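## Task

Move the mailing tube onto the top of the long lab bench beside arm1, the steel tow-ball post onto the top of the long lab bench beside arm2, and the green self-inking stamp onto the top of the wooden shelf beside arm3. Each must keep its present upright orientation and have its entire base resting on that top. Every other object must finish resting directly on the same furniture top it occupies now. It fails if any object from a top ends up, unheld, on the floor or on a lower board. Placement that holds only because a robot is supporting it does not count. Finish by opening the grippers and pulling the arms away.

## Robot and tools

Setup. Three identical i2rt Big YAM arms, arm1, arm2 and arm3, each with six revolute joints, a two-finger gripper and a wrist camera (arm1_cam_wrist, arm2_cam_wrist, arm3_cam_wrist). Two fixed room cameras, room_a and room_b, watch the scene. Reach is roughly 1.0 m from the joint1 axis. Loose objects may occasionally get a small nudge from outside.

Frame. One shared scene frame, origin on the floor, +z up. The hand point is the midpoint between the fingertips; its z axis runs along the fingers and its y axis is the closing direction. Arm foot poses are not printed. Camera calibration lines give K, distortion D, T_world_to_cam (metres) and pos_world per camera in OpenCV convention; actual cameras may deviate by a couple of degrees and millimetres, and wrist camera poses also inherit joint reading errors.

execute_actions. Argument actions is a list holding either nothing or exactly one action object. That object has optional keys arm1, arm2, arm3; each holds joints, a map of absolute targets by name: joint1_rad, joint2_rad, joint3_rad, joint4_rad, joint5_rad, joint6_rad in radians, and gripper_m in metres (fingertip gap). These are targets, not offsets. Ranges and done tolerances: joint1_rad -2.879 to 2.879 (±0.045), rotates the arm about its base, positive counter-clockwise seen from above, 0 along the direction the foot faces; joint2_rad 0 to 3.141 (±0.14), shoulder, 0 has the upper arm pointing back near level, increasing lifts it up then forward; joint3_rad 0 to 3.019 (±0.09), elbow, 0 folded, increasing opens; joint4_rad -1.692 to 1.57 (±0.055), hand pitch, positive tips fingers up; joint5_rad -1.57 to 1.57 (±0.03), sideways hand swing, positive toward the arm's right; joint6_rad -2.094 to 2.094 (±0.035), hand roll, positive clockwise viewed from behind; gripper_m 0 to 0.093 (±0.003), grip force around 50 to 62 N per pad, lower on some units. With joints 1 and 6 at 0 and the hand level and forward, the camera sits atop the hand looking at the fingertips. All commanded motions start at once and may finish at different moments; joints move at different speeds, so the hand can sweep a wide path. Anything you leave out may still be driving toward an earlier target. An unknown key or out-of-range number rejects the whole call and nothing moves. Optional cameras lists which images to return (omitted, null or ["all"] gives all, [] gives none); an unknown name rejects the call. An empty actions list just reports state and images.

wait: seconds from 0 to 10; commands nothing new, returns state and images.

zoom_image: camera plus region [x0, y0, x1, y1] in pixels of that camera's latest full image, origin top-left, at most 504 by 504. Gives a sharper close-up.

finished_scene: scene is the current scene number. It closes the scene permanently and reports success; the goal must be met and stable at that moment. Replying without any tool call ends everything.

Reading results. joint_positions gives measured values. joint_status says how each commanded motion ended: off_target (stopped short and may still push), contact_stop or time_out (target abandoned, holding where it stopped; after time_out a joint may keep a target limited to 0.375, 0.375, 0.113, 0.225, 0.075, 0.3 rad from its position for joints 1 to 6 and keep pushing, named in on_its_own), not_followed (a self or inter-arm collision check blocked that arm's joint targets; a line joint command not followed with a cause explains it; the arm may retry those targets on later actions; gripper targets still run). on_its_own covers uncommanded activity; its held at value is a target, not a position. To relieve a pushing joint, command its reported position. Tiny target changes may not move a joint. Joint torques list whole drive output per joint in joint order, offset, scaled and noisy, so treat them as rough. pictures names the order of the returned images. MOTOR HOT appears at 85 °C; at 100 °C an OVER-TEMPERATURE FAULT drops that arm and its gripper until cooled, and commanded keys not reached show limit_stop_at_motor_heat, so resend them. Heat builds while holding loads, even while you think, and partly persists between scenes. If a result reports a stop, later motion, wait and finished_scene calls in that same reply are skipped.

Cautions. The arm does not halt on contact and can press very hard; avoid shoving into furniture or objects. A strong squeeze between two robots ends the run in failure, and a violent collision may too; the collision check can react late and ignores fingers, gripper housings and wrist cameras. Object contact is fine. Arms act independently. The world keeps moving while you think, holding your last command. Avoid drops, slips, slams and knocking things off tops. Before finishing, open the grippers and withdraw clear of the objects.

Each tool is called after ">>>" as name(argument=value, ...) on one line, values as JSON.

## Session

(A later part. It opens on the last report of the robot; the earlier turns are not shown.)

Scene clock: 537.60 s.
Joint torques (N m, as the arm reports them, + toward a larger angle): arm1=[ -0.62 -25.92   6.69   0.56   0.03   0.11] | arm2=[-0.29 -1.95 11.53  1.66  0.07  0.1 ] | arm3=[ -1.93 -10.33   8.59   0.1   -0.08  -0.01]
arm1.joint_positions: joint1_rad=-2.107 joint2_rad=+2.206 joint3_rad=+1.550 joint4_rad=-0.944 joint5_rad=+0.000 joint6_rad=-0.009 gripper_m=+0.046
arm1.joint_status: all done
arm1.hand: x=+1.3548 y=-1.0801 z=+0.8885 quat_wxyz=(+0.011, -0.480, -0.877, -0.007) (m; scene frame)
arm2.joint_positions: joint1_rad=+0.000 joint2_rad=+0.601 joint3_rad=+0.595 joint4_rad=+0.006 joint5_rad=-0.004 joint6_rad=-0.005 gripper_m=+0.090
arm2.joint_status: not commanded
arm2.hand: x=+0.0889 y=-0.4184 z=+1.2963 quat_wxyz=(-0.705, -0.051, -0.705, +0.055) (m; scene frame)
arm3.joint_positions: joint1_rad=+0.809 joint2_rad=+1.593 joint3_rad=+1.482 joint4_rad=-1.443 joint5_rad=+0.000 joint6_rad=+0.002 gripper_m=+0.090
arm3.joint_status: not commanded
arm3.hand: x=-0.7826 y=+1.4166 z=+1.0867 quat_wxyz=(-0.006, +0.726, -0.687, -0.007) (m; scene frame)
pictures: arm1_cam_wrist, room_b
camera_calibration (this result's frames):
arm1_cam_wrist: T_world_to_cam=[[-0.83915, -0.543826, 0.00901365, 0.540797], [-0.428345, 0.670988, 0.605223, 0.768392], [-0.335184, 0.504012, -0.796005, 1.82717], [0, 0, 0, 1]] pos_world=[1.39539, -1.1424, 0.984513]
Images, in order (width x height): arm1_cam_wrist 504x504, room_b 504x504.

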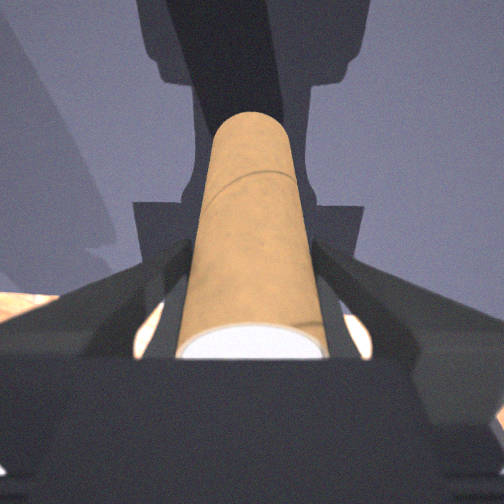

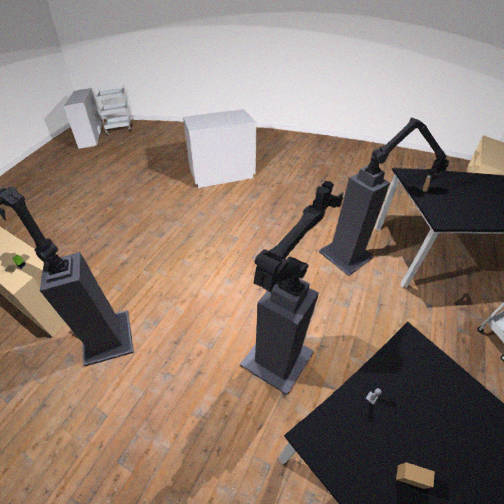

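Lower slightly, release, retreat.

>>> execute_actions(actions=[{"arm1":{"joints":{"joint2_rad":2.235,"joint4_rad":-0.9}}}], cameras=[])

>>> execute_actions(actions=[{"arm1":{"joints":{"gripper_m":0.09}}}], cameras=[])

>>> execute_actions(actions=[{"arm1":{"joints":{"joint2_rad":1.7,"joint3_rad":1.6,"joint4_rad":-1.45}}}])

Scene clock: 545.93 s.
Joint torques (N m, as the arm reports them, + toward a larger angle): arm1=[ -0.64 -22.97   6.88   0.61   0.03   0.11] | arm2=[-0.48 -2.06 11.4   1.73  0.07  0.1 ] | arm3=[ -1.8  -10.32   8.63   0.11  -0.08  -0.02]
arm1.joint_positions: joint1_rad=-2.107 joint2_rad=+2.221 joint3_rad=+1.550 joint4_rad=-0.913 joint5_rad=+0.000 joint6_rad=-0.009 gripper_m=+0.046
arm1.joint_status: all done
arm1.hand: x=+1.3571 y=-1.0837 z=+0.8798 quat_wxyz=(+0.004, -0.480, -0.877, -0.003) (m; scene frame)
arm2.joint_positions: joint1_rad=+0.000 joint2_rad=+0.601 joint3_rad=+0.595 joint4_rad=+0.006 joint5_rad=-0.004 joint6_rad=-0.005 gripper_m=+0.090
arm2.joint_status: not commanded
arm2.hand: x=+0.0889 y=-0.4184 z=+1.2963 quat_wxyz=(-0.705, -0.051, -0.705, +0.055) (m; scene frame)
arm3.joint_positions: joint1_rad=+0.809 joint2_rad=+1.593 joint3_rad=+1.482 joint4_rad=-1.443 joint5_rad=+0.000 joint6_rad=+0.002 gripper_m=+0.090
arm3.joint_status: not commanded
arm3.hand: x=-0.7826 y=+1.4166 z=+1.0867 quat_wxyz=(-0.006, +0.726, -0.687, -0.007) (m; scene frame)
pictures: none
No camera images: the call's "cameras" was empty. Leave "cameras" out to get every camera's image.

Scene clock: 546.63 s.
Joint torques (N m, as the arm reports them, + toward a larger angle): arm1=[ -0.64 -23.19   6.87   0.59   0.03   0.1 ] | arm2=[-0.33 -1.67 11.57  1.89  0.1   0.11] | arm3=[ -1.87 -10.3    8.57   0.16  -0.07  -0.02]
arm1.joint_positions: joint1_rad=-2.107 joint2_rad=+2.222 joint3_rad=+1.550 joint4_rad=-0.913 joint5_rad=+0.000 joint6_rad=-0.009 gripper_m=+0.090
arm1.joint_status: all done
arm1.hand: x=+1.3570 y=-1.0835 z=+0.8791 quat_wxyz=(+0.005, -0.480, -0.877, -0.003) (m; scene frame)
arm2.joint_positions: joint1_rad=+0.000 joint2_rad=+0.601 joint3_rad=+0.595 joint4_rad=+0.006 joint5_rad=-0.004 joint6_rad=-0.005 gripper_m=+0.090
arm2.joint_status: not commanded
arm2.hand: x=+0.0889 y=-0.4184 z=+1.2963 quat_wxyz=(-0.705, -0.051, -0.705, +0.055) (m; scene frame)
arm3.joint_positions: joint1_rad=+0.809 joint2_rad=+1.593 joint3_rad=+1.482 joint4_rad=-1.443 joint5_rad=+0.000 joint6_rad=+0.002 gripper_m=+0.090
arm3.joint_status: not commanded
arm3.hand: x=-0.7826 y=+1.4166 z=+1.0867 quat_wxyz=(-0.006, +0.726, -0.687, -0.007) (m; scene frame)
pictures: none
No camera images: the call's "cameras" was empty. Leave "cameras" out to get every camera's image.

Scene clock: 548.13 s.
Joint torques (N m, as the arm reports them, + toward a larger angle): arm1=[ -0.63 -18.88   8.22  -0.1    0.03   0.11] | arm2=[-0.71 -1.77 11.54  1.69  0.13  0.12] | arm3=[ -1.91 -10.37   8.59   0.14  -0.09  -0.01]
arm1.joint_positions: joint1_rad=-2.107 joint2_rad=+1.700 joint3_rad=+1.584 joint4_rad=-1.437 joint5_rad=+0.000 joint6_rad=-0.009 gripper_m=+0.090
arm1.joint_status: all done
arm1.hand: x=+1.3144 y=-1.0161 z=+1.1792 quat_wxyz=(-0.009, -0.480, -0.877, +0.004) (m; scene frame)
arm2.joint_positions: joint1_rad=+0.000 joint2_rad=+0.601 joint3_rad=+0.595 joint4_rad=+0.006 joint5_rad=-0.004 joint6_rad=-0.005 gripper_m=+0.090
arm2.joint_status: not commanded
arm2.hand: x=+0.0889 y=-0.4184 z=+1.2963 quat_wxyz=(-0.705, -0.051, -0.705, +0.055) (m; scene frame)
arm3.joint_positions: joint1_rad=+0.809 joint2_rad=+1.593 joint3_rad=+1.482 joint4_rad=-1.443 joint5_rad=+0.000 joint6_rad=+0.002 gripper_m=+0.090
arm3.joint_status: not commanded
arm3.hand: x=-0.7826 y=+1.4166 z=+1.0867 quat_wxyz=(-0.006, +0.726, -0.687, -0.007) (m; scene frame)
pictures: arm1_cam_wrist, arm2_cam_wrist, arm3_cam_wrist, room_a, room_b
camera_calibration (this result's frames):
arm1_cam_wrist: T_world_to_cam=[[-0.83941, -0.543412, 0.00971231, 0.538955], [-0.442922, 0.694321, 0.56722, 0.619883], [-0.314978, 0.471828, -0.823509, 1.986], [0, 0, 0, 1]] pos_world=[1.35251, -1.07457, 1.27864]
arm2_cam_wrist: T_world_to_cam=[[-0.144969, -0.989413, 0.00673055, -0.411471], [-0.584784, 0.0801913, -0.807216, 1.13351], [0.79813, -0.120957, -0.590218, 0.762265], [0, 0, 0, 1]] pos_world=[-0.00517868, -0.405811, 1.36766]
arm3_cam_wrist: T_world_to_cam=[[0.998425, 0.0553472, -0.00918548, 0.71229], [0.0506585, -0.818983, 0.571577, 0.583279], [0.0241124, -0.571142, -0.820497, 1.84249], [0, 0, 0, 1]] pos_world=[-0.785143, 1.4906, 1.18491]
Images, in order (width x height): arm1_cam_wrist 504x504, arm2_cam_wrist 504x504, arm3_cam_wrist 504x504, room_a 504x504, room_b 504x504.

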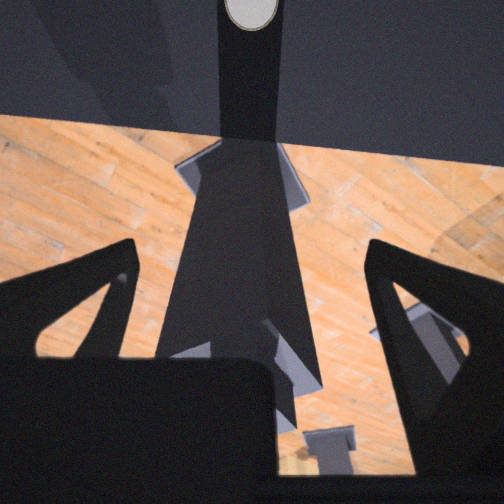

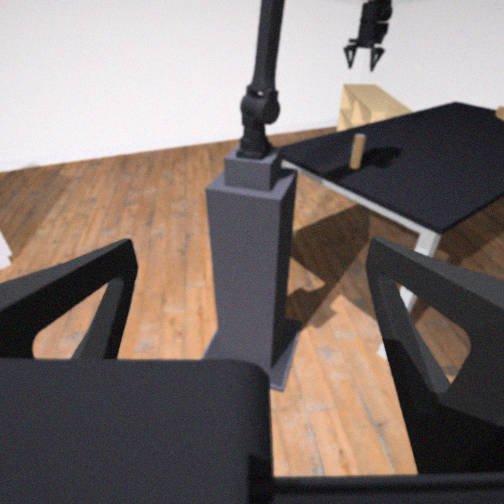

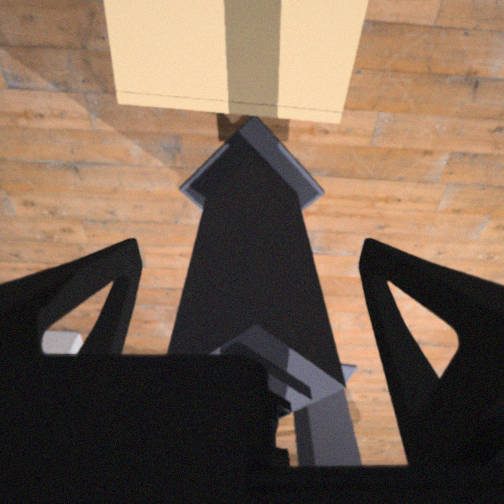

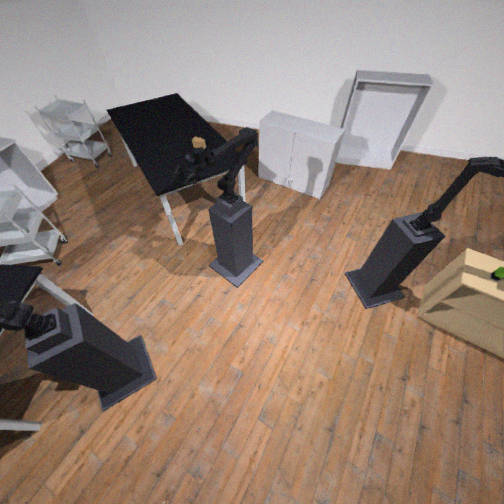

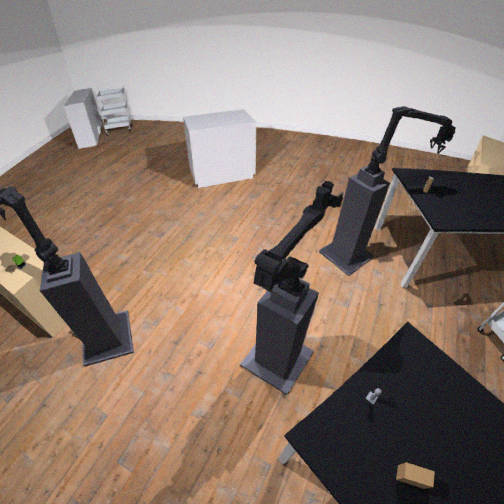

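All appear placed.

>>> finished_scene(scene=1)

The scene is finished: the task was done.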